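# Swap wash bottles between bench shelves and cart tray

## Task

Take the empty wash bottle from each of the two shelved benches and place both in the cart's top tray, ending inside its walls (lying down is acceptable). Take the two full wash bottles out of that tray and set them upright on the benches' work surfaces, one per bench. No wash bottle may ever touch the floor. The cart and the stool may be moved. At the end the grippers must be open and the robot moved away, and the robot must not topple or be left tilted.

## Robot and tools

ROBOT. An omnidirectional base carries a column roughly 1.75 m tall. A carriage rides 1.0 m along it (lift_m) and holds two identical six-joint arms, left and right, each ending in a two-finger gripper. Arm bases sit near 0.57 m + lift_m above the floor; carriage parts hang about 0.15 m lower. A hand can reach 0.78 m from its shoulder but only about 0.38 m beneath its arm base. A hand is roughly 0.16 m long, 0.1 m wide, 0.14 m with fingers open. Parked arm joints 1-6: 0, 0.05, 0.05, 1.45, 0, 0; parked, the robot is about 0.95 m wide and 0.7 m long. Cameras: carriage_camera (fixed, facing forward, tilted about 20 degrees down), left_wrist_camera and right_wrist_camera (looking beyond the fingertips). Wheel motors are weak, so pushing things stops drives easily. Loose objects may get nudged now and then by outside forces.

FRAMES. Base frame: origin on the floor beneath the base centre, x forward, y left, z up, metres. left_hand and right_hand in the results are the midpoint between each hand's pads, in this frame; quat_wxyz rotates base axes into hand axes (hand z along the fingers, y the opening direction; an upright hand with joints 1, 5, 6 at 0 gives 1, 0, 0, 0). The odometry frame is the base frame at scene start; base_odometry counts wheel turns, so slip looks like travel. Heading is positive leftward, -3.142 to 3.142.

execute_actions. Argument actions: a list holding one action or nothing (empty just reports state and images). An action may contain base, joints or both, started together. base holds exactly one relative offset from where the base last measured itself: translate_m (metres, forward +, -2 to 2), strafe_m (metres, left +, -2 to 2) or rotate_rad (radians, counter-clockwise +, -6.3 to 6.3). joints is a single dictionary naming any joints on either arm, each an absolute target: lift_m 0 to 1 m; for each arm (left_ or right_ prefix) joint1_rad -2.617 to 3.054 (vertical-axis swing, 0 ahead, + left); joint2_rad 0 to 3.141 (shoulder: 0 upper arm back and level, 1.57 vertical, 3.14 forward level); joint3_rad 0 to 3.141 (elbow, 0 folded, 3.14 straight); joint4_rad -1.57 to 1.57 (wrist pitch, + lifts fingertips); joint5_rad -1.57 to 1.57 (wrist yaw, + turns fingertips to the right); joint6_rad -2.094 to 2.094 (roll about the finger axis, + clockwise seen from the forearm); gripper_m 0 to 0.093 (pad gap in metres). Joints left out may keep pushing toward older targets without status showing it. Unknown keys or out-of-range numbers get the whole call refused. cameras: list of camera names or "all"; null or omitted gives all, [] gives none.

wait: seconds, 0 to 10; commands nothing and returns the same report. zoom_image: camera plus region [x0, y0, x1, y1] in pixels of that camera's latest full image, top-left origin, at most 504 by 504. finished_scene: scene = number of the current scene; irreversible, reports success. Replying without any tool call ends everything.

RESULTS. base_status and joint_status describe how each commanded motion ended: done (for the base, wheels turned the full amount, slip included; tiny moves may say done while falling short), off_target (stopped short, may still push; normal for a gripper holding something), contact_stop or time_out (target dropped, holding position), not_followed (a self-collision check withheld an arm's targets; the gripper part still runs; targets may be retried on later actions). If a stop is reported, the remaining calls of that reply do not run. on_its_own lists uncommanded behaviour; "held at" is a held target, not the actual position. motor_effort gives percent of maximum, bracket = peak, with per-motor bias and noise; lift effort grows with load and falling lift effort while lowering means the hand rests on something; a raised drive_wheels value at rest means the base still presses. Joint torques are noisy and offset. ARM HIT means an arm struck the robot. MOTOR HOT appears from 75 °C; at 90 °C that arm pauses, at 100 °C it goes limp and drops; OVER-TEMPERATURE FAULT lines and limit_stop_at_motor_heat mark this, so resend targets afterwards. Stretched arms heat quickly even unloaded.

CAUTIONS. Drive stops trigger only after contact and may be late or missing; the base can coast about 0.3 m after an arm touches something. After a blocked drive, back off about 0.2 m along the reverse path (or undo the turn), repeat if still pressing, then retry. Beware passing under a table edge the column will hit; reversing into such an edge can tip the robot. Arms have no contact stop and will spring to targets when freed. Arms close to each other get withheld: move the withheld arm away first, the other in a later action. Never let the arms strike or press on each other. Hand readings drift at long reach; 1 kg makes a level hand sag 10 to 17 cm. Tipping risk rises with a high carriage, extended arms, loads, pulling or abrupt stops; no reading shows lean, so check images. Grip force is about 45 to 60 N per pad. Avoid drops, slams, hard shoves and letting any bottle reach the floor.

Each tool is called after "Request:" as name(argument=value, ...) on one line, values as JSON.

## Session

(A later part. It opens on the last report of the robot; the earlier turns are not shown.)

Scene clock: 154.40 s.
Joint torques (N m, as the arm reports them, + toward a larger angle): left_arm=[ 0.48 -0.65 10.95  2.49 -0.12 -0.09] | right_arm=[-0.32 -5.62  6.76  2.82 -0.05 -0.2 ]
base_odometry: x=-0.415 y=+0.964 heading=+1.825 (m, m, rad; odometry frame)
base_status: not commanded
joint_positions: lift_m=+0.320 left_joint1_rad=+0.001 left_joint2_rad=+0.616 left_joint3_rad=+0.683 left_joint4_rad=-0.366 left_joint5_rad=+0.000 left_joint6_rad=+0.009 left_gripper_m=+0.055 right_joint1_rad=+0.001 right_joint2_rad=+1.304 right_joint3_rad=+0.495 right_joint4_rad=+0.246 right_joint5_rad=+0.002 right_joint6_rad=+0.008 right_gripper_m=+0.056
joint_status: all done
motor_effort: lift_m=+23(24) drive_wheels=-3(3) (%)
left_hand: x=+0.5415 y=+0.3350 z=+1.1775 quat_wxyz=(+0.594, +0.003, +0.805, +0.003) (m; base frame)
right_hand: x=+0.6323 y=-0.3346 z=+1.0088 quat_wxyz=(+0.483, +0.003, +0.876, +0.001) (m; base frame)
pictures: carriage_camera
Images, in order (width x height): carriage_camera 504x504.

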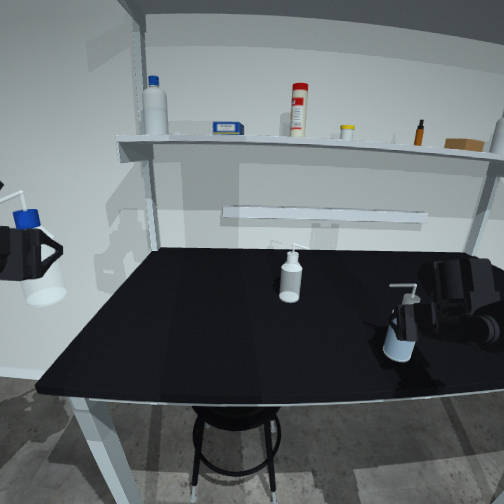

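Request:
execute_actions(actions=[{"joints":{"lift_m":0.308,"right_joint4_rad":0.315}}], cameras=[])

Request:
execute_actions(actions=[{"joints":{"lift_m":0.298}}], cameras=[])

Scene clock: 155.57 s.
Joint torques (N m, as the arm reports them, + toward a larger angle): left_arm=[ 0.41 -0.73 10.88  2.49 -0.11 -0.09] | right_arm=[-0.32 -5.72  6.79  2.65 -0.04 -0.2 ]
base_odometry: x=-0.415 y=+0.964 heading=+1.825 (m, m, rad; odometry frame)
base_status: not commanded
joint_positions: lift_m=+0.308 left_joint1_rad=+0.001 left_joint2_rad=+0.616 left_joint3_rad=+0.683 left_joint4_rad=-0.365 left_joint5_rad=+0.000 left_joint6_rad=+0.009 left_gripper_m=+0.055 right_joint1_rad=+0.001 right_joint2_rad=+1.304 right_joint3_rad=+0.495 right_joint4_rad=+0.281 right_joint5_rad=+0.003 right_joint6_rad=+0.008 right_gripper_m=+0.056
joint_status: all done
motor_effort: lift_m=+22(22) drive_wheels=-3(2) (%)
left_hand: x=+0.5415 y=+0.3350 z=+1.1657 quat_wxyz=(+0.594, +0.003, +0.804, +0.003) (m; base frame)
right_hand: x=+0.6368 y=-0.3348 z=+1.0042 quat_wxyz=(+0.498, +0.004, +0.867, +0.001) (m; base frame)
pictures: none
No camera images: the call's "cameras" was empty. Leave "cameras" out to get every camera's image.

Scene clock: 156.07 s.
Joint torques (N m, as the arm reports them, + toward a larger angle): left_arm=[ 0.49 -0.67 11.07  2.51 -0.1  -0.09] | right_arm=[-0.29 -5.32  6.8   2.31 -0.03 -0.2 ]
base_odometry: x=-0.415 y=+0.964 heading=+1.825 (m, m, rad; odometry frame)
base_status: not commanded
joint_positions: lift_m=+0.298 left_joint1_rad=+0.001 left_joint2_rad=+0.616 left_joint3_rad=+0.683 left_joint4_rad=-0.366 left_joint5_rad=+0.000 left_joint6_rad=+0.009 left_gripper_m=+0.055 right_joint1_rad=+0.001 right_joint2_rad=+1.299 right_joint3_rad=+0.496 right_joint4_rad=+0.316 right_joint5_rad=+0.001 right_joint6_rad=+0.008 right_gripper_m=+0.056
joint_status: all done
motor_effort: lift_m=+22(23) drive_wheels=+5(5) (%)
left_hand: x=+0.5415 y=+0.3350 z=+1.1556 quat_wxyz=(+0.594, +0.003, +0.805, +0.003) (m; base frame)
right_hand: x=+0.6412 y=-0.3345 z=+1.0038 quat_wxyz=(+0.516, +0.003, +0.857, +0.002) (m; base frame)
pictures: none
No camera images: the call's "cameras" was empty. Leave "cameras" out to get every camera's image.

Request:
execute_actions(actions=[{"joints":{"lift_m":0.309,"right_joint4_rad":0.275}}], cameras=[])

Request:
execute_actions(actions=[{"joints":{"right_gripper_m":0.09}}], cameras=["right_wrist_camera"])

Request:
execute_actions(actions=[{"base":{"translate_m":-0.12}}], cameras=["carriage_camera","right_wrist_camera"])

Scene clock: 157.57 s.
Joint torques (N m, as the arm reports them, + toward a larger angle): left_arm=[ 0.45 -0.61 11.01  2.45 -0.12 -0.09] | right_arm=[-0.32 -5.32  6.73  2.4  -0.03 -0.2 ]
base_odometry: x=-0.415 y=+0.964 heading=+1.825 (m, m, rad; odometry frame)
base_status: not commanded
joint_positions: lift_m=+0.309 left_joint1_rad=+0.001 left_joint2_rad=+0.616 left_joint3_rad=+0.683 left_joint4_rad=-0.359 left_joint5_rad=+0.000 left_joint6_rad=+0.009 left_gripper_m=+0.055 right_joint1_rad=+0.001 right_joint2_rad=+1.299 right_joint3_rad=+0.496 right_joint4_rad=+0.265 right_joint5_rad=+0.001 right_joint6_rad=+0.008 right_gripper_m=+0.056
joint_status: all done
motor_effort: lift_m=+23(27) drive_wheels=+5(5) (%)
left_hand: x=+0.5419 y=+0.3350 z=+1.1681 quat_wxyz=(+0.596, +0.003, +0.803, +0.003) (m; base frame)
right_hand: x=+0.6350 y=-0.3344 z=+1.0037 quat_wxyz=(+0.493, +0.003, +0.870, +0.002) (m; base frame)
pictures: none
No camera images: the call's "cameras" was empty. Leave "cameras" out to get every camera's image.

Scene clock: 158.17 s.
Joint torques (N m, as the arm reports them, + toward a larger angle): left_arm=[ 0.46 -0.59 10.97  2.45 -0.12 -0.09] | right_arm=[-0.32 -5.33  6.79  2.34 -0.03 -0.2 ]
base_odometry: x=-0.415 y=+0.964 heading=+1.825 (m, m, rad; odometry frame)
base_status: not commanded
joint_positions: lift_m=+0.309 left_joint1_rad=+0.001 left_joint2_rad=+0.616 left_joint3_rad=+0.683 left_joint4_rad=-0.359 left_joint5_rad=+0.000 left_joint6_rad=+0.009 left_gripper_m=+0.055 right_joint1_rad=+0.001 right_joint2_rad=+1.299 right_joint3_rad=+0.496 right_joint4_rad=+0.269 right_joint5_rad=+0.001 right_joint6_rad=+0.008 right_gripper_m=+0.090
joint_status: all done
motor_effort: lift_m=+23(23) drive_wheels=+5(6) (%)
left_hand: x=+0.5419 y=+0.3350 z=+1.1681 quat_wxyz=(+0.596, +0.003, +0.803, +0.003) (m; base frame)
right_hand: x=+0.6355 y=-0.3344 z=+1.0045 quat_wxyz=(+0.495, +0.003, +0.869, +0.002) (m; base frame)
pictures: right_wrist_camera
Images, in order (width x height): right_wrist_camera 504x504.

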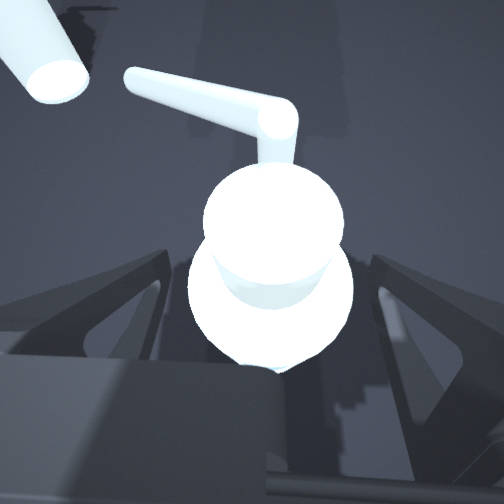

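Scene clock: 159.83 s.
Joint torques (N m, as the arm reports them, + toward a larger angle): left_arm=[ 0.44 -0.54 11.01  2.44 -0.12 -0.09] | right_arm=[-0.33 -5.32  6.76  2.32 -0.02 -0.2 ]
base_odometry: x=-0.385 y=+0.848 heading=+1.825 (m, m, rad; odometry frame)
base_status: done
joint_positions: lift_m=+0.309 left_joint1_rad=+0.001 left_joint2_rad=+0.616 left_joint3_rad=+0.683 left_joint4_rad=-0.360 left_joint5_rad=+0.000 left_joint6_rad=+0.009 left_gripper_m=+0.055 right_joint1_rad=+0.001 right_joint2_rad=+1.299 right_joint3_rad=+0.496 right_joint4_rad=+0.271 right_joint5_rad=+0.001 right_joint6_rad=+0.008 right_gripper_m=+0.090
joint_status: not commanded
motor_effort: lift_m=+23(23) drive_wheels=-2(25) (%)
left_hand: x=+0.5419 y=+0.3350 z=+1.1680 quat_wxyz=(+0.596, +0.003, +0.803, +0.003) (m; base frame)
right_hand: x=+0.6358 y=-0.3344 z=+1.0050 quat_wxyz=(+0.496, +0.003, +0.868, +0.002) (m; base frame)
pictures: carriage_camera, right_wrist_camera
Images, in order (width x height): carriage_camera 504x504, right_wrist_camera 504x504.

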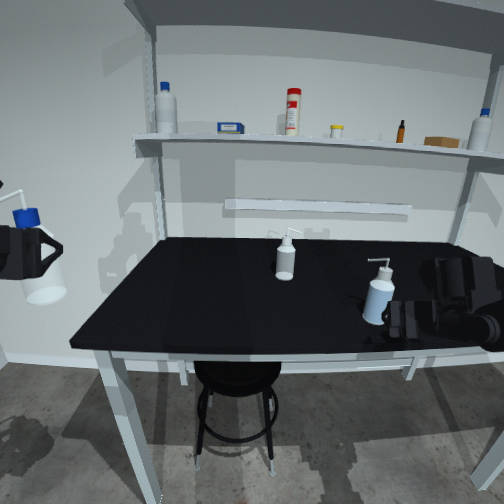

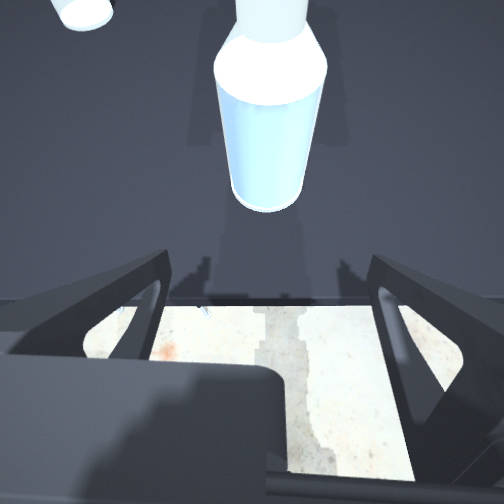

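Request:
execute_actions(actions=[{"base":{"strafe_m":0.225}}], cameras=[])

Request:
execute_actions(actions=[{"joints":{"right_joint2_rad":1.93,"right_joint3_rad":1.115,"right_joint4_rad":0.325,"lift_m":0.315}}], cameras=["carriage_camera","right_wrist_camera"])

Scene clock: 164.23 s.
Joint torques (N m, as the arm reports them, + toward a larger angle): left_arm=[ 0.44 -0.63 11.05  2.47 -0.13 -0.09] | right_arm=[-0.27 -5.29  6.8   2.32 -0.03 -0.2 ]
base_odometry: x=-0.603 y=+0.792 heading=+1.825 (m, m, rad; odometry frame)
base_status: done
joint_positions: lift_m=+0.309 left_joint1_rad=+0.001 left_joint2_rad=+0.616 left_joint3_rad=+0.683 left_joint4_rad=-0.360 left_joint5_rad=+0.000 left_joint6_rad=+0.009 left_gripper_m=+0.055 right_joint1_rad=+0.001 right_joint2_rad=+1.299 right_joint3_rad=+0.496 right_joint4_rad=+0.273 right_joint5_rad=+0.001 right_joint6_rad=+0.008 right_gripper_m=+0.090
joint_status: not commanded
motor_effort: lift_m=+23(23) drive_wheels=-1(25) (%)
left_hand: x=+0.5419 y=+0.3350 z=+1.1680 quat_wxyz=(+0.596, +0.003, +0.803, +0.003) (m; base frame)
right_hand: x=+0.6360 y=-0.3344 z=+1.0054 quat_wxyz=(+0.497, +0.003, +0.868, +0.002) (m; base frame)
pictures: none
No camera images: the call's "cameras" was empty. Leave "cameras" out to get every camera's image.

Scene clock: 165.43 s.
Joint torques (N m, as the arm reports them, + toward a larger angle): left_arm=[ 0.46 -0.62 11.04  2.45 -0.13 -0.09] | right_arm=[ -0.36 -11.06   7.23   2.28  -0.03  -0.2 ]
base_odometry: x=-0.603 y=+0.792 heading=+1.825 (m, m, rad; odometry frame)
base_status: not commanded
joint_positions: lift_m=+0.315 left_joint1_rad=+0.001 left_joint2_rad=+0.616 left_joint3_rad=+0.683 left_joint4_rad=-0.358 left_joint5_rad=+0.000 left_joint6_rad=+0.009 left_gripper_m=+0.055 right_joint1_rad=+0.001 right_joint2_rad=+1.916 right_joint3_rad=+1.103 right_joint4_rad=+0.328 right_joint5_rad=+0.001 right_joint6_rad=+0.008 right_gripper_m=+0.090
joint_status: all done
motor_effort: lift_m=+23(28) drive_wheels=-2(2) (%)
left_hand: x=+0.5421 y=+0.3350 z=+1.1745 quat_wxyz=(+0.597, +0.003, +0.802, +0.003) (m; base frame)
right_hand: x=+0.8004 y=-0.3342 z=+1.0133 quat_wxyz=(+0.517, +0.003, +0.856, +0.002) (m; base frame)
pictures: carriage_camera, right_wrist_camera
Images, in order (width x height): carriage_camera 504x504, right_wrist_camera 504x504.

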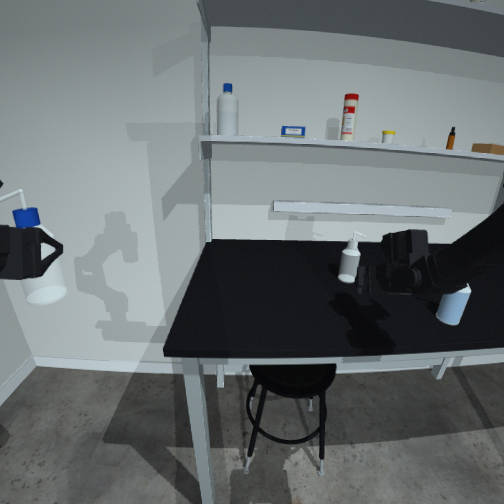

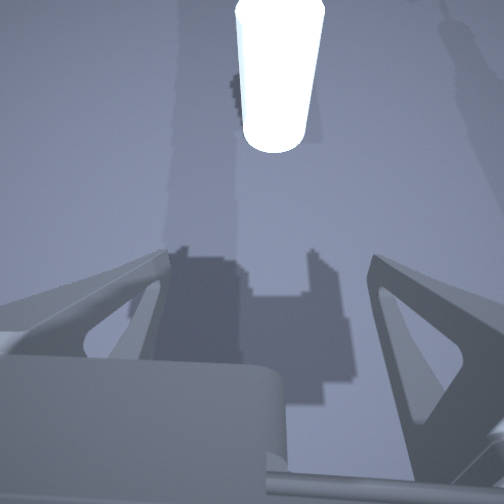

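Request:
execute_actions(actions=[{"base":{"translate_m":0.12}}], cameras=["carriage_camera","right_wrist_camera"])

Scene clock: 168.87 s.
Joint torques (N m, as the arm reports them, + toward a larger angle): left_arm=[ 0.46 -0.5  10.89  2.45 -0.13 -0.09] | right_arm=[ -0.3  -11.08   7.28   2.28  -0.03  -0.2 ]
base_odometry: x=-0.633 y=+0.908 heading=+1.825 (m, m, rad; odometry frame)
base_status: done
joint_positions: lift_m=+0.315 left_joint1_rad=+0.001 left_joint2_rad=+0.616 left_joint3_rad=+0.683 left_joint4_rad=-0.358 left_joint5_rad=+0.000 left_joint6_rad=+0.009 left_gripper_m=+0.055 right_joint1_rad=+0.001 right_joint2_rad=+1.916 right_joint3_rad=+1.103 right_joint4_rad=+0.329 right_joint5_rad=+0.001 right_joint6_rad=+0.008 right_gripper_m=+0.090
joint_status: not commanded
motor_effort: lift_m=+23(23) drive_wheels=-4(22) (%)
left_hand: x=+0.5420 y=+0.3350 z=+1.1744 quat_wxyz=(+0.597, +0.003, +0.802, +0.003) (m; base frame)
right_hand: x=+0.8005 y=-0.3342 z=+1.0134 quat_wxyz=(+0.517, +0.003, +0.856, +0.002) (m; base frame)
pictures: carriage_camera, right_wrist_camera
Images, in order (width x height): carriage_camera 504x504, right_wrist_camera 504x504.

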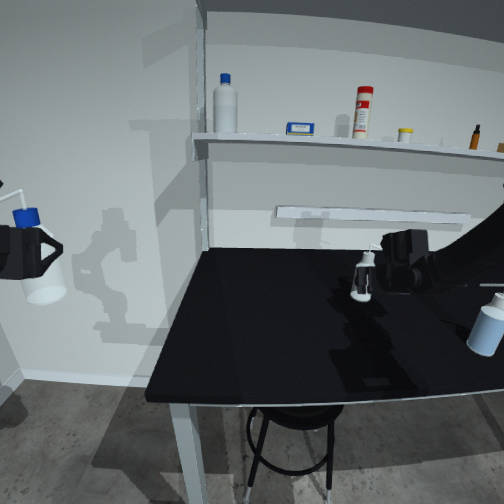

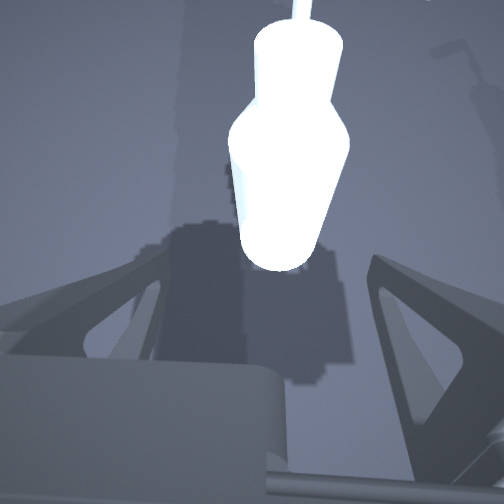

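Request:
execute_actions(actions=[{"base":{"strafe_m":-0.009}}], cameras=[])

Request:
execute_actions(actions=[{"base":{"translate_m":0.062}}], cameras=["carriage_camera","right_wrist_camera"])

Scene clock: 171.17 s.
Joint torques (N m, as the arm reports them, + toward a larger angle): left_arm=[ 0.45 -0.66 11.01  2.44 -0.12 -0.09] | right_arm=[ -0.39 -11.08   7.33   2.27  -0.03  -0.2 ]
base_odometry: x=-0.625 y=+0.910 heading=+1.826 (m, m, rad; odometry frame)
base_status: done
joint_positions: lift_m=+0.315 left_joint1_rad=+0.001 left_joint2_rad=+0.616 left_joint3_rad=+0.683 left_joint4_rad=-0.359 left_joint5_rad=+0.000 left_joint6_rad=+0.009 left_gripper_m=+0.055 right_joint1_rad=+0.002 right_joint2_rad=+1.916 right_joint3_rad=+1.103 right_joint4_rad=+0.329 right_joint5_rad=+0.001 right_joint6_rad=+0.008 right_gripper_m=+0.090
joint_status: not commanded
motor_effort: lift_m=+23(23) drive_wheels=+4(11) (%)
left_hand: x=+0.5420 y=+0.3350 z=+1.1743 quat_wxyz=(+0.597, +0.003, +0.802, +0.003) (m; base frame)
right_hand: x=+0.8005 y=-0.3340 z=+1.0134 quat_wxyz=(+0.517, +0.003, +0.856, +0.002) (m; base frame)
pictures: none
No camera images: the call's "cameras" was empty. Leave "cameras" out to get every camera's image.

Scene clock: 172.57 s.
Joint torques (N m, as the arm reports them, + toward a larger angle): left_arm=[ 0.46 -0.56 10.93  2.45 -0.12 -0.1 ] | right_arm=[ -0.36 -11.09   7.27   2.28  -0.03  -0.2 ]
base_odometry: x=-0.640 y=+0.970 heading=+1.825 (m, m, rad; odometry frame)
base_status: done
joint_positions: lift_m=+0.315 left_joint1_rad=+0.001 left_joint2_rad=+0.616 left_joint3_rad=+0.683 left_joint4_rad=-0.359 left_joint5_rad=+0.000 left_joint6_rad=+0.009 left_gripper_m=+0.055 right_joint1_rad=+0.002 right_joint2_rad=+1.916 right_joint3_rad=+1.103 right_joint4_rad=+0.329 right_joint5_rad=+0.001 right_joint6_rad=+0.008 right_gripper_m=+0.090
joint_status: not commanded
motor_effort: lift_m=+23(23) drive_wheels=-5(24) (%)
left_hand: x=+0.5420 y=+0.3350 z=+1.1743 quat_wxyz=(+0.597, +0.003, +0.802, +0.003) (m; base frame)
right_hand: x=+0.8005 y=-0.3340 z=+1.0134 quat_wxyz=(+0.517, +0.003, +0.856, +0.002) (m; base frame)
pictures: carriage_camera, right_wrist_camera
Images, in order (width x height): carriage_camera 504x504, right_wrist_camera 504x504.

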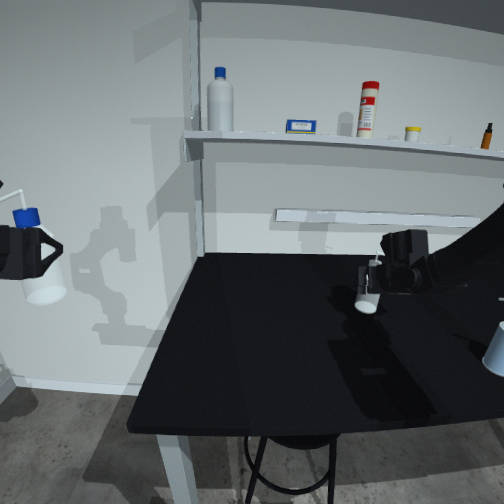

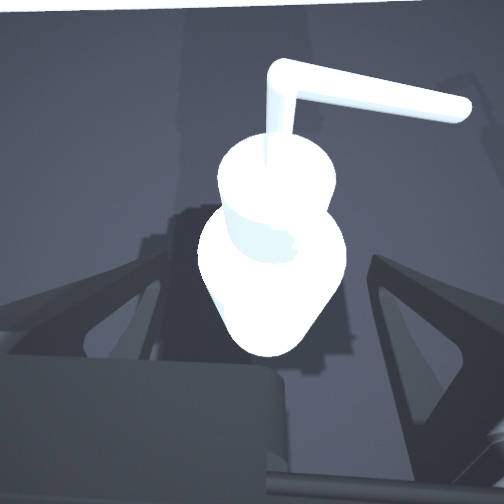

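Request:
execute_actions(actions=[{"base":{"translate_m":0.014},"joints":{"lift_m":0.311}}], cameras=[])

Request:
execute_actions(actions=[{"joints":{"right_gripper_m":0.04}}], cameras=["right_wrist_camera"])

Scene clock: 174.17 s.
Joint torques (N m, as the arm reports them, + toward a larger angle): left_arm=[ 0.45 -0.63 10.94  2.47 -0.12 -0.1 ] | right_arm=[ -0.32 -11.24   7.13   2.28  -0.01  -0.2 ]
base_odometry: x=-0.643 y=+0.984 heading=+1.825 (m, m, rad; odometry frame)
base_status: done
joint_positions: lift_m=+0.311 left_joint1_rad=+0.001 left_joint2_rad=+0.616 left_joint3_rad=+0.683 left_joint4_rad=-0.361 left_joint5_rad=+0.000 left_joint6_rad=+0.009 left_gripper_m=+0.055 right_joint1_rad=+0.002 right_joint2_rad=+1.918 right_joint3_rad=+1.106 right_joint4_rad=+0.329 right_joint5_rad=+0.001 right_joint6_rad=+0.008 right_gripper_m=+0.090
joint_status: all done
motor_effort: lift_m=+22(22) drive_wheels=-5(32) (%)
left_hand: x=+0.5418 y=+0.3350 z=+1.1698 quat_wxyz=(+0.596, +0.003, +0.803, +0.003) (m; base frame)
right_hand: x=+0.8011 y=-0.3340 z=+1.0098 quat_wxyz=(+0.517, +0.003, +0.856, +0.002) (m; base frame)
pictures: none
No camera images: the call's "cameras" was empty. Leave "cameras" out to get every camera's image.

Scene clock: 174.77 s.
Joint torques (N m, as the arm reports them, + toward a larger angle): left_arm=[ 0.45 -0.54 10.95  2.46 -0.12 -0.09] | right_arm=[ -0.35 -11.21   7.1    2.29  -0.03  -0.2 ]
base_odometry: x=-0.643 y=+0.984 heading=+1.825 (m, m, rad; odometry frame)
base_status: not commanded
joint_positions: lift_m=+0.311 left_joint1_rad=+0.001 left_joint2_rad=+0.616 left_joint3_rad=+0.683 left_joint4_rad=-0.361 left_joint5_rad=+0.000 left_joint6_rad=+0.009 left_gripper_m=+0.055 right_joint1_rad=+0.002 right_joint2_rad=+1.918 right_joint3_rad=+1.106 right_joint4_rad=+0.329 right_joint5_rad=+0.001 right_joint6_rad=+0.008 right_gripper_m=+0.056
joint_status: right_gripper_m off_target (ended at +0.056, target +0.040)
motor_effort: lift_m=+22(22) drive_wheels=-4(6) (%)
left_hand: x=+0.5418 y=+0.3350 z=+1.1698 quat_wxyz=(+0.596, +0.003, +0.803, +0.003) (m; base frame)
right_hand: x=+0.8011 y=-0.3341 z=+1.0098 quat_wxyz=(+0.517, +0.003, +0.856, +0.002) (m; base frame)
pictures: right_wrist_camera
Images, in order (width x height): right_wrist_camera 504x504.

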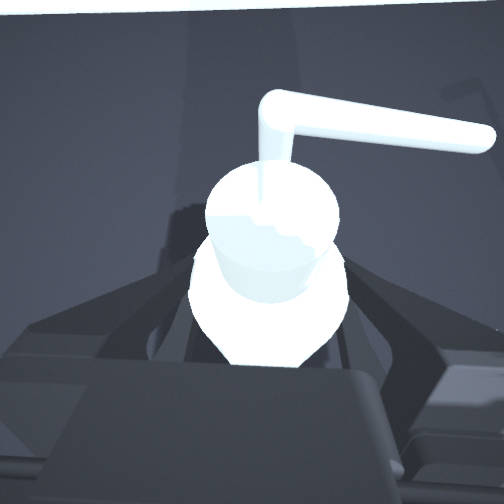

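Request:
execute_actions(actions=[{"joints":{"lift_m":0.37}}], cameras=[])

Request:
execute_actions(actions=[{"base":{"translate_m":-1.02},"joints":{"right_joint2_rad":1.3,"right_joint3_rad":0.6,"right_joint4_rad":0.22}}], cameras=["carriage_camera"])

Request:
execute_actions(actions=[{"base":{"rotate_rad":1.571},"joints":{"lift_m":0.17,"left_joint2_rad":1.4,"left_joint3_rad":0.4,"left_joint4_rad":0.74,"right_joint3_rad":0.5,"right_joint4_rad":0.32}}])

Scene clock: 180.20 s.
Joint torques (N m, as the arm reports them, + toward a larger angle): left_arm=[ 0.46 -0.59 10.97  2.42 -0.12 -0.09] | right_arm=[ -0.37 -11.75   6.79   2.29  -0.03  -0.2 ]
base_odometry: x=-0.643 y=+0.984 heading=+1.825 (m, m, rad; odometry frame)
base_status: not commanded
joint_positions: lift_m=+0.370 left_joint1_rad=+0.001 left_joint2_rad=+0.616 left_joint3_rad=+0.683 left_joint4_rad=-0.355 left_joint5_rad=+0.000 left_joint6_rad=+0.009 left_gripper_m=+0.055 right_joint1_rad=+0.002 right_joint2_rad=+1.924 right_joint3_rad=+1.110 right_joint4_rad=+0.330 right_joint5_rad=+0.001 right_joint6_rad=+0.008 right_gripper_m=+0.056
joint_status: all done
motor_effort: lift_m=+22(28) drive_wheels=-3(4) (%)
left_hand: x=+0.5422 y=+0.3350 z=+1.2302 quat_wxyz=(+0.598, +0.003, +0.801, +0.003) (m; base frame)
right_hand: x=+0.8023 y=-0.3341 z=+1.0676 quat_wxyz=(+0.517, +0.003, +0.856, +0.002) (m; base frame)
pictures: none
No camera images: the call's "cameras" was empty. Leave "cameras" out to get every camera's image.

Scene clock: 184.63 s.
Joint torques (N m, as the arm reports them, + toward a larger angle): left_arm=[ 0.45 -0.64 11.03  2.4  -0.12 -0.09] | right_arm=[-0.35 -6.79  5.72  2.24 -0.03 -0.2 ]
base_odometry: x=-0.387 y=-0.003 heading=+1.825 (m, m, rad; odometry frame)
base_status: done
joint_positions: lift_m=+0.370 left_joint1_rad=+0.001 left_joint2_rad=+0.616 left_joint3_rad=+0.683 left_joint4_rad=-0.357 left_joint5_rad=+0.000 left_joint6_rad=+0.009 left_gripper_m=+0.055 right_joint1_rad=+0.002 right_joint2_rad=+1.311 right_joint3_rad=+0.615 right_joint4_rad=+0.229 right_joint5_rad=+0.001 right_joint6_rad=+0.008 right_gripper_m=+0.056
joint_status: all done
motor_effort: lift_m=+22(22) drive_wheels=-2(32) (%)
left_hand: x=+0.5421 y=+0.3350 z=+1.2298 quat_wxyz=(+0.598, +0.003, +0.802, +0.003) (m; base frame)
right_hand: x=+0.6597 y=-0.3343 z=+1.1045 quat_wxyz=(+0.524, +0.003, +0.852, +0.002) (m; base frame)
pictures: carriage_camera
Images, in order (width x height): carriage_camera 504x504.

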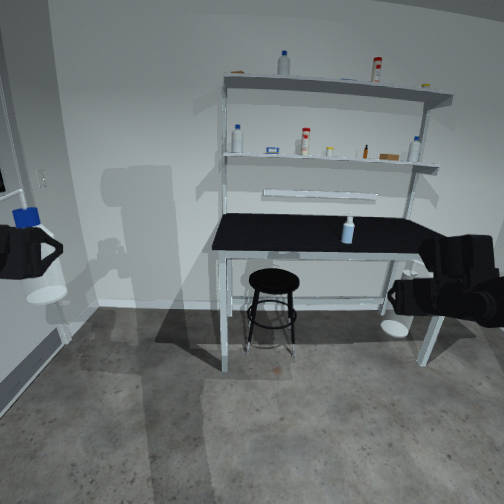

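Scene clock: 187.83 s.
Joint torques (N m, as the arm reports them, + toward a larger angle): left_arm=[ 0.5  -4.42  6.91  2.55 -0.11 -0.09] | right_arm=[-0.41 -5.75  5.98  2.41 -0.02 -0.2 ]
base_odometry: x=-0.387 y=-0.003 heading=-2.889 (m, m, rad; odometry frame)
base_status: done
joint_positions: lift_m=+0.170 left_joint1_rad=+0.001 left_joint2_rad=+1.396 left_joint3_rad=+0.414 left_joint4_rad=+0.731 left_joint5_rad=+0.000 left_joint6_rad=+0.009 left_gripper_m=+0.055 right_joint1_rad=+0.002 right_joint2_rad=+1.303 right_joint3_rad=+0.508 right_joint4_rad=+0.313 right_joint5_rad=+0.001 right_joint6_rad=+0.008 right_gripper_m=+0.056
joint_status: all done
motor_effort: lift_m=+23(22) drive_wheels=+10(27) (%)
left_hand: x=+0.6596 y=+0.3352 z=+0.8996 quat_wxyz=(+0.613, +0.003, +0.790, +0.003) (m; base frame)
right_hand: x=+0.6439 y=-0.3343 z=+0.8789 quat_wxyz=(+0.518, +0.003, +0.856, +0.002) (m; base frame)
pictures: carriage_camera, left_wrist_camera, right_wrist_camera
Images, in order (width x height): carriage_camera 504x504, left_wrist_camera 504x504, right_wrist_camera 504x504.

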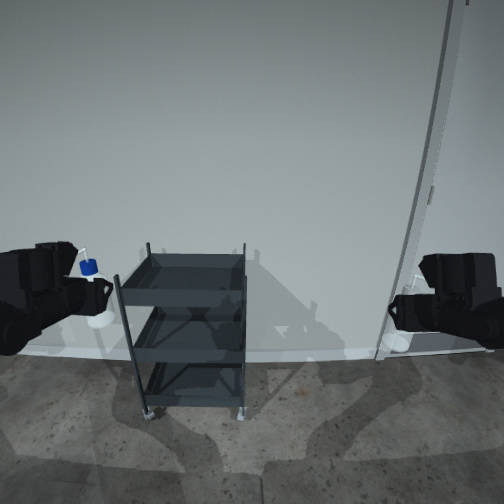

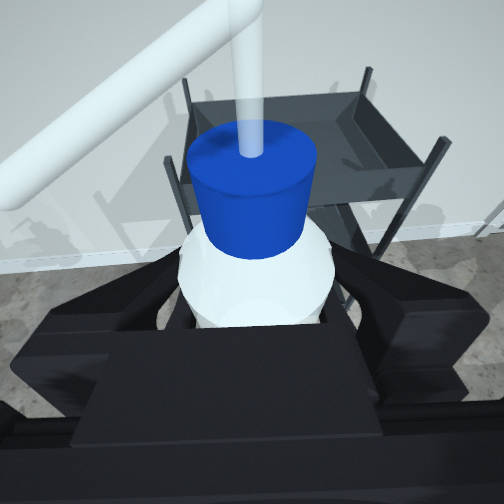

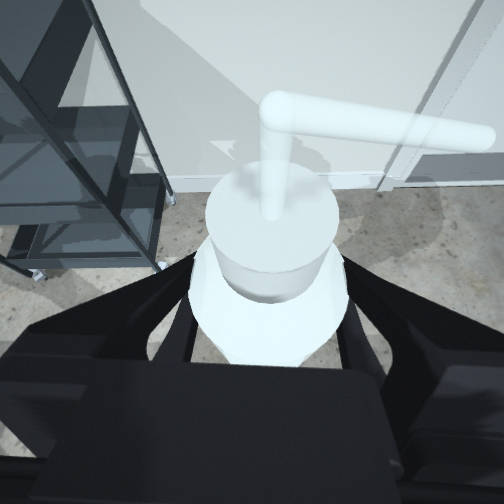

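Request:
execute_actions(actions=[{"base":{"translate_m":0.5}}], cameras=[])

Request:
execute_actions(actions=[{"joints":{"lift_m":0.06}}], cameras=["carriage_camera","left_wrist_camera"])

Scene clock: 192.23 s.
Joint torques (N m, as the arm reports them, + toward a larger angle): left_arm=[ 0.46 -4.42  6.8   2.57 -0.12 -0.1 ] | right_arm=[-0.36 -5.75  5.98  2.38 -0.03 -0.2 ]
base_odometry: x=-0.871 y=-0.129 heading=-2.888 (m, m, rad; odometry frame)
base_status: done
joint_positions: lift_m=+0.170 left_joint1_rad=+0.001 left_joint2_rad=+1.396 left_joint3_rad=+0.414 left_joint4_rad=+0.732 left_joint5_rad=+0.000 left_joint6_rad=+0.009 left_gripper_m=+0.055 right_joint1_rad=+0.002 right_joint2_rad=+1.303 right_joint3_rad=+0.508 right_joint4_rad=+0.313 right_joint5_rad=+0.001 right_joint6_rad=+0.008 right_gripper_m=+0.056
joint_status: not commanded
motor_effort: lift_m=+23(23) drive_wheels=-6(29) (%)
left_hand: x=+0.6597 y=+0.3352 z=+0.9000 quat_wxyz=(+0.613, +0.003, +0.790, +0.003) (m; base frame)
right_hand: x=+0.6439 y=-0.3343 z=+0.8789 quat_wxyz=(+0.518, +0.003, +0.856, +0.002) (m; base frame)
pictures: none
No camera images: the call's "cameras" was empty. Leave "cameras" out to get every camera's image.

Scene clock: 193.20 s.
Joint torques (N m, as the arm reports them, + toward a larger angle): left_arm=[ 0.52 -4.42  6.95  2.52 -0.12 -0.09] | right_arm=[-0.35 -5.78  6.    2.36 -0.03 -0.2 ]
base_odometry: x=-0.871 y=-0.129 heading=-2.888 (m, m, rad; odometry frame)
base_status: not commanded
joint_positions: lift_m=+0.060 left_joint1_rad=+0.001 left_joint2_rad=+1.396 left_joint3_rad=+0.414 left_joint4_rad=+0.732 left_joint5_rad=+0.000 left_joint6_rad=+0.009 left_gripper_m=+0.055 right_joint1_rad=+0.002 right_joint2_rad=+1.303 right_joint3_rad=+0.508 right_joint4_rad=+0.316 right_joint5_rad=+0.001 right_joint6_rad=+0.008 right_gripper_m=+0.056
joint_status: all done
motor_effort: lift_m=+23(24) drive_wheels=-4(6) (%)
left_hand: x=+0.6597 y=+0.3352 z=+0.7900 quat_wxyz=(+0.613, +0.003, +0.790, +0.003) (m; base frame)
right_hand: x=+0.6443 y=-0.3343 z=+0.7696 quat_wxyz=(+0.519, +0.003, +0.855, +0.002) (m; base frame)
pictures: carriage_camera, left_wrist_camera
Images, in order (width x height): carriage_camera 504x504, left_wrist_camera 504x504.

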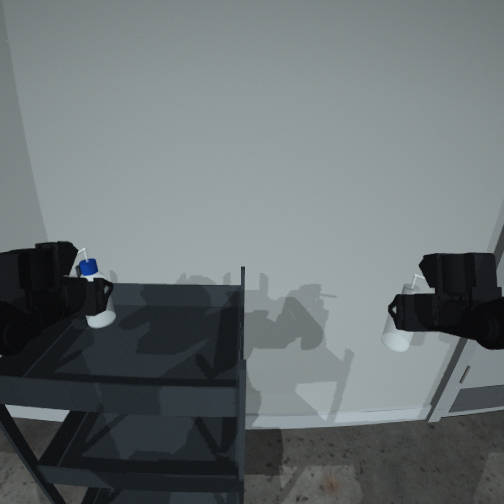

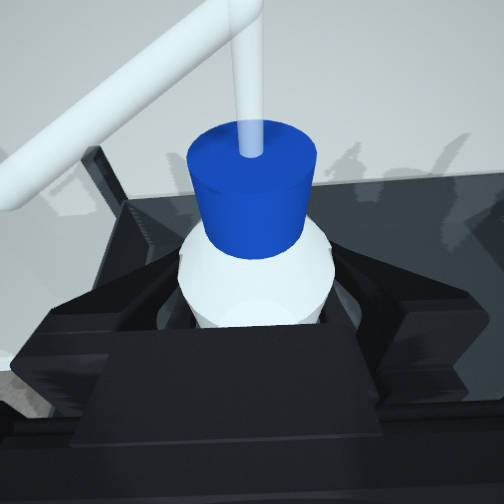

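Request:
execute_actions(actions=[{"base":{"strafe_m":-0.03},"joints":{"lift_m":0.035}}], cameras=[])

Request:
execute_actions(actions=[{"joints":{"lift_m":0.022}}], cameras=[])

Request:
execute_actions(actions=[{"joints":{"lift_m":0.012}}], cameras=["carriage_camera"])

Scene clock: 195.63 s.
Joint torques (N m, as the arm reports them, + toward a larger angle): left_arm=[ 0.39 -4.41  6.93  2.53 -0.12 -0.09] | right_arm=[-0.36 -5.7   6.08  2.38 -0.03 -0.2 ]
base_odometry: x=-0.879 y=-0.100 heading=-2.887 (m, m, rad; odometry frame)
base_status: done
joint_positions: lift_m=+0.035 left_joint1_rad=+0.001 left_joint2_rad=+1.396 left_joint3_rad=+0.414 left_joint4_rad=+0.734 left_joint5_rad=-0.001 left_joint6_rad=+0.009 left_gripper_m=+0.055 right_joint1_rad=+0.002 right_joint2_rad=+1.303 right_joint3_rad=+0.507 right_joint4_rad=+0.315 right_joint5_rad=+0.001 right_joint6_rad=+0.008 right_gripper_m=+0.056
joint_status: all done
motor_effort: lift_m=+22(22) drive_wheels=-2(22) (%)
left_hand: x=+0.6598 y=+0.3353 z=+0.7653 quat_wxyz=(+0.614, +0.003, +0.789, +0.003) (m; base frame)
right_hand: x=+0.6438 y=-0.3343 z=+0.7439 quat_wxyz=(+0.518, +0.003, +0.855, +0.002) (m; base frame)
pictures: none
No camera images: the call's "cameras" was empty. Leave "cameras" out to get every camera's image.

Scene clock: 196.17 s.
Joint torques (N m, as the arm reports them, + toward a larger angle): left_arm=[ 0.45 -4.3   7.07  2.54 -0.12 -0.09] | right_arm=[-0.36 -5.72  6.01  2.36 -0.03 -0.2 ]
base_odometry: x=-0.879 y=-0.100 heading=-2.887 (m, m, rad; odometry frame)
base_status: not commanded
joint_positions: lift_m=+0.022 left_joint1_rad=+0.001 left_joint2_rad=+1.396 left_joint3_rad=+0.414 left_joint4_rad=+0.735 left_joint5_rad=-0.001 left_joint6_rad=+0.009 left_gripper_m=+0.055 right_joint1_rad=+0.002 right_joint2_rad=+1.303 right_joint3_rad=+0.507 right_joint4_rad=+0.317 right_joint5_rad=+0.001 right_joint6_rad=+0.008 right_gripper_m=+0.056
joint_status: all done
motor_effort: lift_m=+23(23) drive_wheels=-1(3) (%)
left_hand: x=+0.6599 y=+0.3353 z=+0.7525 quat_wxyz=(+0.614, +0.003, +0.789, +0.003) (m; base frame)
right_hand: x=+0.6440 y=-0.3343 z=+0.7312 quat_wxyz=(+0.519, +0.003, +0.855, +0.002) (m; base frame)
pictures: none
No camera images: the call's "cameras" was empty. Leave "cameras" out to get every camera's image.

Scene clock: 196.73 s.
Joint torques (N m, as the arm reports them, + toward a larger angle): left_arm=[ 0.47 -4.36  6.97  2.48 -0.12 -0.09] | right_arm=[-0.35 -5.66  6.03  2.38 -0.03 -0.2 ]
base_odometry: x=-0.879 y=-0.100 heading=-2.887 (m, m, rad; odometry frame)
base_status: not commanded
joint_positions: lift_m=+0.012 left_joint1_rad=+0.001 left_joint2_rad=+1.396 left_joint3_rad=+0.414 left_joint4_rad=+0.737 left_joint5_rad=-0.001 left_joint6_rad=+0.009 left_gripper_m=+0.055 right_joint1_rad=+0.002 right_joint2_rad=+1.303 right_joint3_rad=+0.507 right_joint4_rad=+0.315 right_joint5_rad=+0.001 right_joint6_rad=+0.008 right_gripper_m=+0.056
joint_status: all done
motor_effort: lift_m=+24(25) drive_wheels=+3(1) (%)
left_hand: x=+0.6600 y=+0.3353 z=+0.7431 quat_wxyz=(+0.615, +0.003, +0.788, +0.003) (m; base frame)
right_hand: x=+0.6439 y=-0.3343 z=+0.7209 quat_wxyz=(+0.518, +0.003, +0.855, +0.002) (m; base frame)
pictures: carriage_camera
Images, in order (width x height): carriage_camera 504x504.

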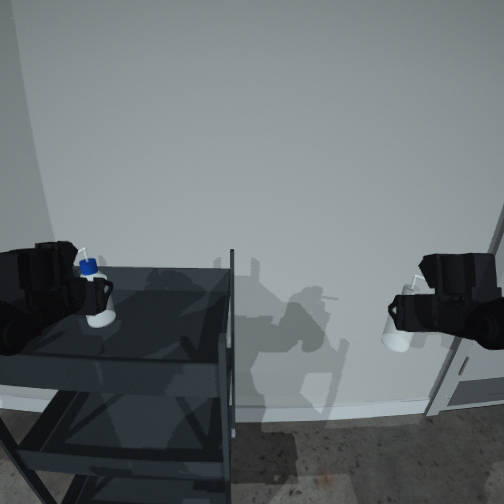

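Request:
execute_actions(actions=[{"joints":{"lift_m":0.005}}], cameras=[])

Scene clock: 197.60 s.
Joint torques (N m, as the arm reports them, + toward a larger angle): left_arm=[ 0.45 -4.37  6.99  2.23 -0.11 -0.07] | right_arm=[-0.31 -5.8   6.02  2.37 -0.01 -0.2 ]
base_odometry: x=-0.879 y=-0.100 heading=-2.887 (m, m, rad; odometry frame)
base_status: not commanded
joint_positions: lift_m=+0.005 left_joint1_rad=+0.001 left_joint2_rad=+1.396 left_joint3_rad=+0.414 left_joint4_rad=+0.765 left_joint5_rad=-0.001 left_joint6_rad=+0.009 left_gripper_m=+0.055 right_joint1_rad=+0.002 right_joint2_rad=+1.303 right_joint3_rad=+0.507 right_joint4_rad=+0.316 right_joint5_rad=+0.001 right_joint6_rad=+0.008 right_gripper_m=+0.056
joint_status: all done
motor_effort: lift_m=+22(22) drive_wheels=+4(3) (%)
left_hand: x=+0.6616 y=+0.3353 z=+0.7428 quat_wxyz=(+0.626, +0.003, +0.780, +0.003) (m; base frame)
right_hand: x=+0.6440 y=-0.3343 z=+0.7142 quat_wxyz=(+0.519, +0.003, +0.855, +0.002) (m; base frame)
pictures: none
No camera images: the call's "cameras" was empty. Leave "cameras" out to get every camera's image.

Request:
execute_actions(actions=[{"joints":{"lift_m":0.011,"left_gripper_m":0.088}}], cameras=["left_wrist_camera"])

Request:
execute_actions(actions=[{"base":{"translate_m":-0.1},"joints":{"lift_m":0.028}}], cameras=["carriage_camera","left_wrist_camera"])

Scene clock: 199.47 s.
Joint torques (N m, as the arm reports them, + toward a larger angle): left_arm=[ 0.47 -4.59  6.94  2.32 -0.11 -0.09] | right_arm=[-0.37 -5.73  6.02  2.32 -0.02 -0.2 ]
base_odometry: x=-0.879 y=-0.100 heading=-2.887 (m, m, rad; odometry frame)
base_status: not commanded
joint_positions: lift_m=+0.011 left_joint1_rad=+0.001 left_joint2_rad=+1.396 left_joint3_rad=+0.414 left_joint4_rad=+0.754 left_joint5_rad=-0.001 left_joint6_rad=+0.009 left_gripper_m=+0.088 right_joint1_rad=+0.002 right_joint2_rad=+1.303 right_joint3_rad=+0.507 right_joint4_rad=+0.321 right_joint5_rad=+0.001 right_joint6_rad=+0.008 right_gripper_m=+0.056
joint_status: all done
motor_effort: lift_m=+22(28) drive_wheels=+3(3) (%)
left_hand: x=+0.6610 y=+0.3353 z=+0.7462 quat_wxyz=(+0.622, +0.003, +0.783, +0.003) (m; base frame)
right_hand: x=+0.6445 y=-0.3343 z=+0.7212 quat_wxyz=(+0.521, +0.003, +0.854, +0.002) (m; base frame)
pictures: left_wrist_camera
Images, in order (width x height): left_wrist_camera 504x504.

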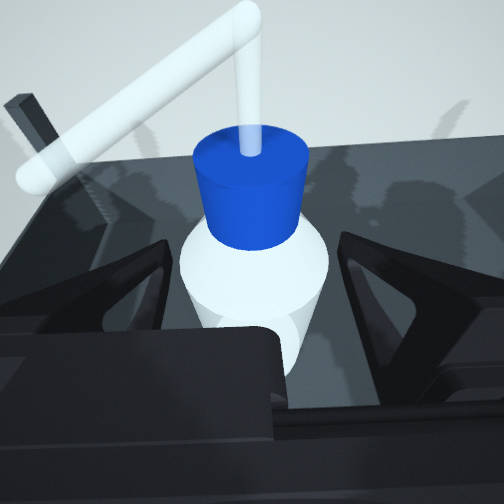

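Scene clock: 201.10 s.
Joint torques (N m, as the arm reports them, + toward a larger angle): left_arm=[ 0.45 -4.55  6.94  2.34 -0.12 -0.09] | right_arm=[-0.36 -5.74  6.04  2.28 -0.02 -0.2 ]
base_odometry: x=-0.782 y=-0.075 heading=-2.887 (m, m, rad; odometry frame)
base_status: done
joint_positions: lift_m=+0.028 left_joint1_rad=+0.001 left_joint2_rad=+1.396 left_joint3_rad=+0.414 left_joint4_rad=+0.753 left_joint5_rad=-0.001 left_joint6_rad=+0.009 left_gripper_m=+0.088 right_joint1_rad=+0.002 right_joint2_rad=+1.303 right_joint3_rad=+0.507 right_joint4_rad=+0.325 right_joint5_rad=+0.001 right_joint6_rad=+0.008 right_gripper_m=+0.056
joint_status: all done
motor_effort: lift_m=+22(27) drive_wheels=-4(23) (%)
left_hand: x=+0.6609 y=+0.3353 z=+0.7629 quat_wxyz=(+0.621, +0.003, +0.783, +0.003) (m; base frame)
right_hand: x=+0.6450 y=-0.3343 z=+0.7392 quat_wxyz=(+0.523, +0.003, +0.853, +0.002) (m; base frame)
pictures: carriage_camera, left_wrist_camera
Images, in order (width x height): carriage_camera 504x504, left_wrist_camera 504x504.

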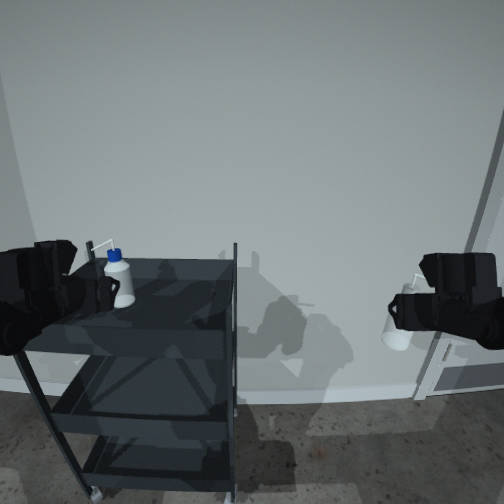

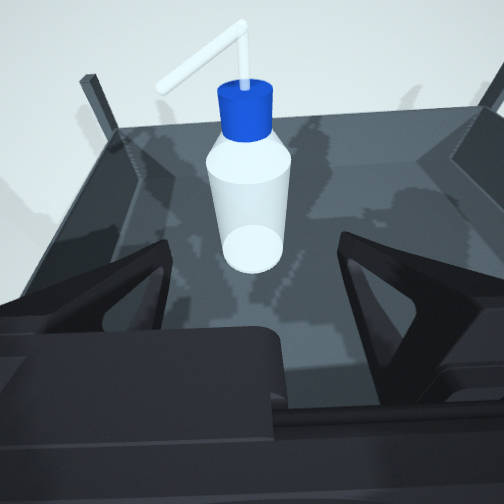

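Request:
execute_actions(actions=[{"joints":{"lift_m":0.18,"left_joint2_rad":1.2,"left_joint4_rad":0.55}}], cameras=[])

Request:
execute_actions(actions=[{"base":{"strafe_m":0.515},"joints":{"left_joint2_rad":0.05,"left_joint3_rad":0.05,"left_joint4_rad":1.45}}], cameras=[])

Request:
execute_actions(actions=[{"base":{"translate_m":0.07}}], cameras=["carriage_camera","right_wrist_camera"])

Scene clock: 203.90 s.
Joint torques (N m, as the arm reports them, + toward a larger angle): left_arm=[ 0.43 -4.23  7.81  2.34 -0.12 -0.09] | right_arm=[-0.36 -5.76  6.    2.29 -0.02 -0.2 ]
base_odometry: x=-0.782 y=-0.075 heading=-2.887 (m, m, rad; odometry frame)
base_status: not commanded
joint_positions: lift_m=+0.180 left_joint1_rad=+0.001 left_joint2_rad=+1.209 left_joint3_rad=+0.414 left_joint4_rad=+0.568 left_joint5_rad=-0.001 left_joint6_rad=+0.009 left_gripper_m=+0.088 right_joint1_rad=+0.002 right_joint2_rad=+1.303 right_joint3_rad=+0.507 right_joint4_rad=+0.324 right_joint5_rad=+0.001 right_joint6_rad=+0.008 right_gripper_m=+0.056
joint_status: all done
motor_effort: lift_m=+22(28) drive_wheels=-1(2) (%)
left_hand: x=+0.6419 y=+0.3353 z=+0.9399 quat_wxyz=(+0.622, +0.003, +0.783, +0.003) (m; base frame)
right_hand: x=+0.6448 y=-0.3343 z=+0.8909 quat_wxyz=(+0.522, +0.003, +0.853, +0.002) (m; base frame)
pictures: none
No camera images: the call's "cameras" was empty. Leave "cameras" out to get every camera's image.

Scene clock: 207.17 s.
Joint torques (N m, as the arm reports them, + toward a larger angle): left_arm=[ 0.44  3.25  4.48 -0.33 -0.11 -0.09] | right_arm=[-0.33 -5.76  6.05  2.31 -0.02 -0.2 ]
base_odometry: x=-0.652 y=-0.573 heading=-2.887 (m, m, rad; odometry frame)
base_status: done
joint_positions: lift_m=+0.180 left_joint1_rad=+0.001 left_joint2_rad=+0.067 left_joint3_rad=+0.077 left_joint4_rad=+1.458 left_joint5_rad=-0.001 left_joint6_rad=+0.009 left_gripper_m=+0.088 right_joint1_rad=+0.002 right_joint2_rad=+1.303 right_joint3_rad=+0.507 right_joint4_rad=+0.324 right_joint5_rad=+0.001 right_joint6_rad=+0.008 right_gripper_m=+0.056
joint_status: all done
motor_effort: lift_m=+22(22) drive_wheels=-4(22) (%)
left_hand: x=+0.2874 y=+0.3349 z=+1.2062 quat_wxyz=(+0.999, +0.000, +0.051, +0.005) (m; base frame)
right_hand: x=+0.6448 y=-0.3343 z=+0.8909 quat_wxyz=(+0.522, +0.003, +0.853, +0.002) (m; base frame)
pictures: none
No camera images: the call's "cameras" was empty. Leave "cameras" out to get every camera's image.

Scene clock: 208.60 s.
Joint torques (N m, as the arm reports them, + toward a larger angle): left_arm=[ 0.46  3.11  4.51 -0.26 -0.11 -0.09] | right_arm=[-0.33 -5.74  6.01  2.3  -0.02 -0.2 ]
base_odometry: x=-0.720 y=-0.591 heading=-2.886 (m, m, rad; odometry frame)
base_status: done
joint_positions: lift_m=+0.180 left_joint1_rad=+0.001 left_joint2_rad=+0.067 left_joint3_rad=+0.077 left_joint4_rad=+1.453 left_joint5_rad=-0.001 left_joint6_rad=+0.009 left_gripper_m=+0.088 right_joint1_rad=+0.002 right_joint2_rad=+1.303 right_joint3_rad=+0.507 right_joint4_rad=+0.323 right_joint5_rad=+0.001 right_joint6_rad=+0.008 right_gripper_m=+0.056
joint_status: not commanded
motor_effort: lift_m=+22(22) drive_wheels=-3(22) (%)
left_hand: x=+0.2886 y=+0.3349 z=+1.2061 quat_wxyz=(+0.999, +0.000, +0.053, +0.005) (m; base frame)
right_hand: x=+0.6448 y=-0.3343 z=+0.8908 quat_wxyz=(+0.522, +0.003, +0.853, +0.002) (m; base frame)
pictures: carriage_camera, right_wrist_camera
Images, in order (width x height): carriage_camera 504x504, right_wrist_camera 504x504.

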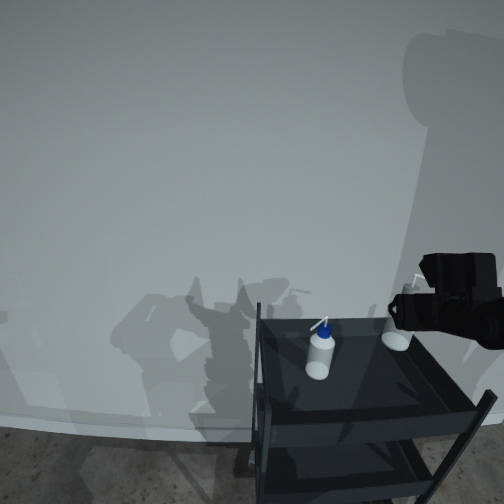

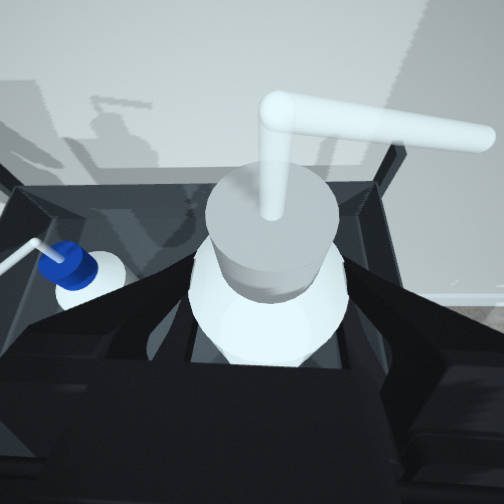

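Request:
execute_actions(actions=[{"base":{"translate_m":0.02},"joints":{"lift_m":0.065}}], cameras=["carriage_camera","right_wrist_camera"])

Request:
execute_actions(actions=[{"joints":{"lift_m":0.053}}], cameras=[])

Request:
execute_actions(actions=[{"joints":{"lift_m":0.044}}], cameras=[])

Scene clock: 211.27 s.
Joint torques (N m, as the arm reports them, + toward a larger angle): left_arm=[ 0.45  3.26  4.59 -0.26 -0.12 -0.08] | right_arm=[-0.39 -5.69  6.    2.37 -0.01 -0.2 ]
base_odometry: x=-0.739 y=-0.597 heading=-2.886 (m, m, rad; odometry frame)
base_status: done
joint_positions: lift_m=+0.065 left_joint1_rad=+0.001 left_joint2_rad=+0.067 left_joint3_rad=+0.077 left_joint4_rad=+1.451 left_joint5_rad=+0.000 left_joint6_rad=+0.009 left_gripper_m=+0.088 right_joint1_rad=+0.002 right_joint2_rad=+1.303 right_joint3_rad=+0.507 right_joint4_rad=+0.317 right_joint5_rad=+0.001 right_joint6_rad=+0.008 right_gripper_m=+0.056
joint_status: all done
motor_effort: lift_m=+22(23) drive_wheels=-3(28) (%)
left_hand: x=+0.2892 y=+0.3348 z=+1.0910 quat_wxyz=(+0.999, +0.000, +0.054, +0.005) (m; base frame)
right_hand: x=+0.6441 y=-0.3343 z=+0.7744 quat_wxyz=(+0.519, +0.003, +0.855, +0.002) (m; base frame)
pictures: carriage_camera, right_wrist_camera
Images, in order (width x height): carriage_camera 504x504, right_wrist_camera 504x504.

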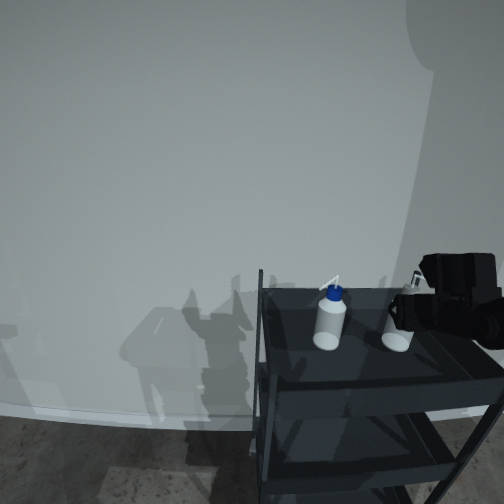

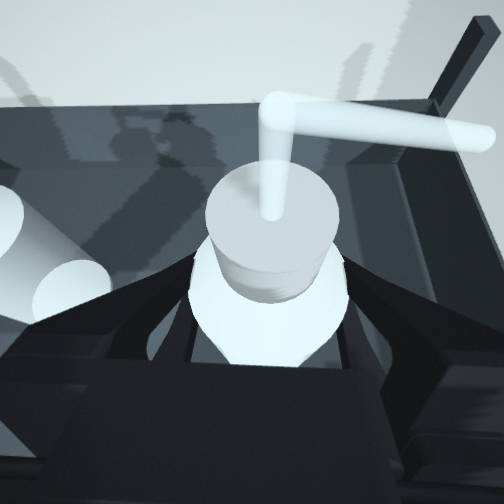

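Scene clock: 211.87 s.
Joint torques (N m, as the arm reports them, + toward a larger angle): left_arm=[ 0.49  3.12  4.54 -0.22 -0.13 -0.09] | right_arm=[-0.36 -5.76  5.94  2.38 -0.02 -0.2 ]
base_odometry: x=-0.739 y=-0.597 heading=-2.886 (m, m, rad; odometry frame)
base_status: not commanded
joint_positions: lift_m=+0.053 left_joint1_rad=+0.001 left_joint2_rad=+0.067 left_joint3_rad=+0.077 left_joint4_rad=+1.450 left_joint5_rad=+0.000 left_joint6_rad=+0.009 left_gripper_m=+0.088 right_joint1_rad=+0.002 right_joint2_rad=+1.303 right_joint3_rad=+0.507 right_joint4_rad=+0.316 right_joint5_rad=+0.001 right_joint6_rad=+0.008 right_gripper_m=+0.056
joint_status: all done
motor_effort: lift_m=+23(24) drive_wheels=-2(3) (%)
left_hand: x=+0.2894 y=+0.3348 z=+1.0789 quat_wxyz=(+0.998, +0.000, +0.055, +0.005) (m; base frame)
right_hand: x=+0.6440 y=-0.3343 z=+0.7621 quat_wxyz=(+0.519, +0.003, +0.855, +0.002) (m; base frame)
pictures: none
No camera images: the call's "cameras" was empty. Leave "cameras" out to get every camera's image.

Scene clock: 212.43 s.
Joint torques (N m, as the arm reports them, + toward a larger angle): left_arm=[ 0.44  3.25  4.51 -0.27 -0.12 -0.09] | right_arm=[-0.35 -5.73  6.09  2.31 -0.02 -0.2 ]
base_odometry: x=-0.739 y=-0.597 heading=-2.886 (m, m, rad; odometry frame)
base_status: not commanded
joint_positions: lift_m=+0.044 left_joint1_rad=+0.001 left_joint2_rad=+0.067 left_joint3_rad=+0.077 left_joint4_rad=+1.450 left_joint5_rad=+0.000 left_joint6_rad=+0.009 left_gripper_m=+0.088 right_joint1_rad=+0.002 right_joint2_rad=+1.303 right_joint3_rad=+0.507 right_joint4_rad=+0.326 right_joint5_rad=+0.001 right_joint6_rad=+0.008 right_gripper_m=+0.056
joint_status: all done
motor_effort: lift_m=+22(23) drive_wheels=-3(4) (%)
left_hand: x=+0.2894 y=+0.3348 z=+1.0700 quat_wxyz=(+0.998, +0.000, +0.055, +0.005) (m; base frame)
right_hand: x=+0.6450 y=-0.3343 z=+0.7553 quat_wxyz=(+0.523, +0.003, +0.852, +0.002) (m; base frame)
pictures: none
No camera images: the call's "cameras" was empty. Leave "cameras" out to get every camera's image.


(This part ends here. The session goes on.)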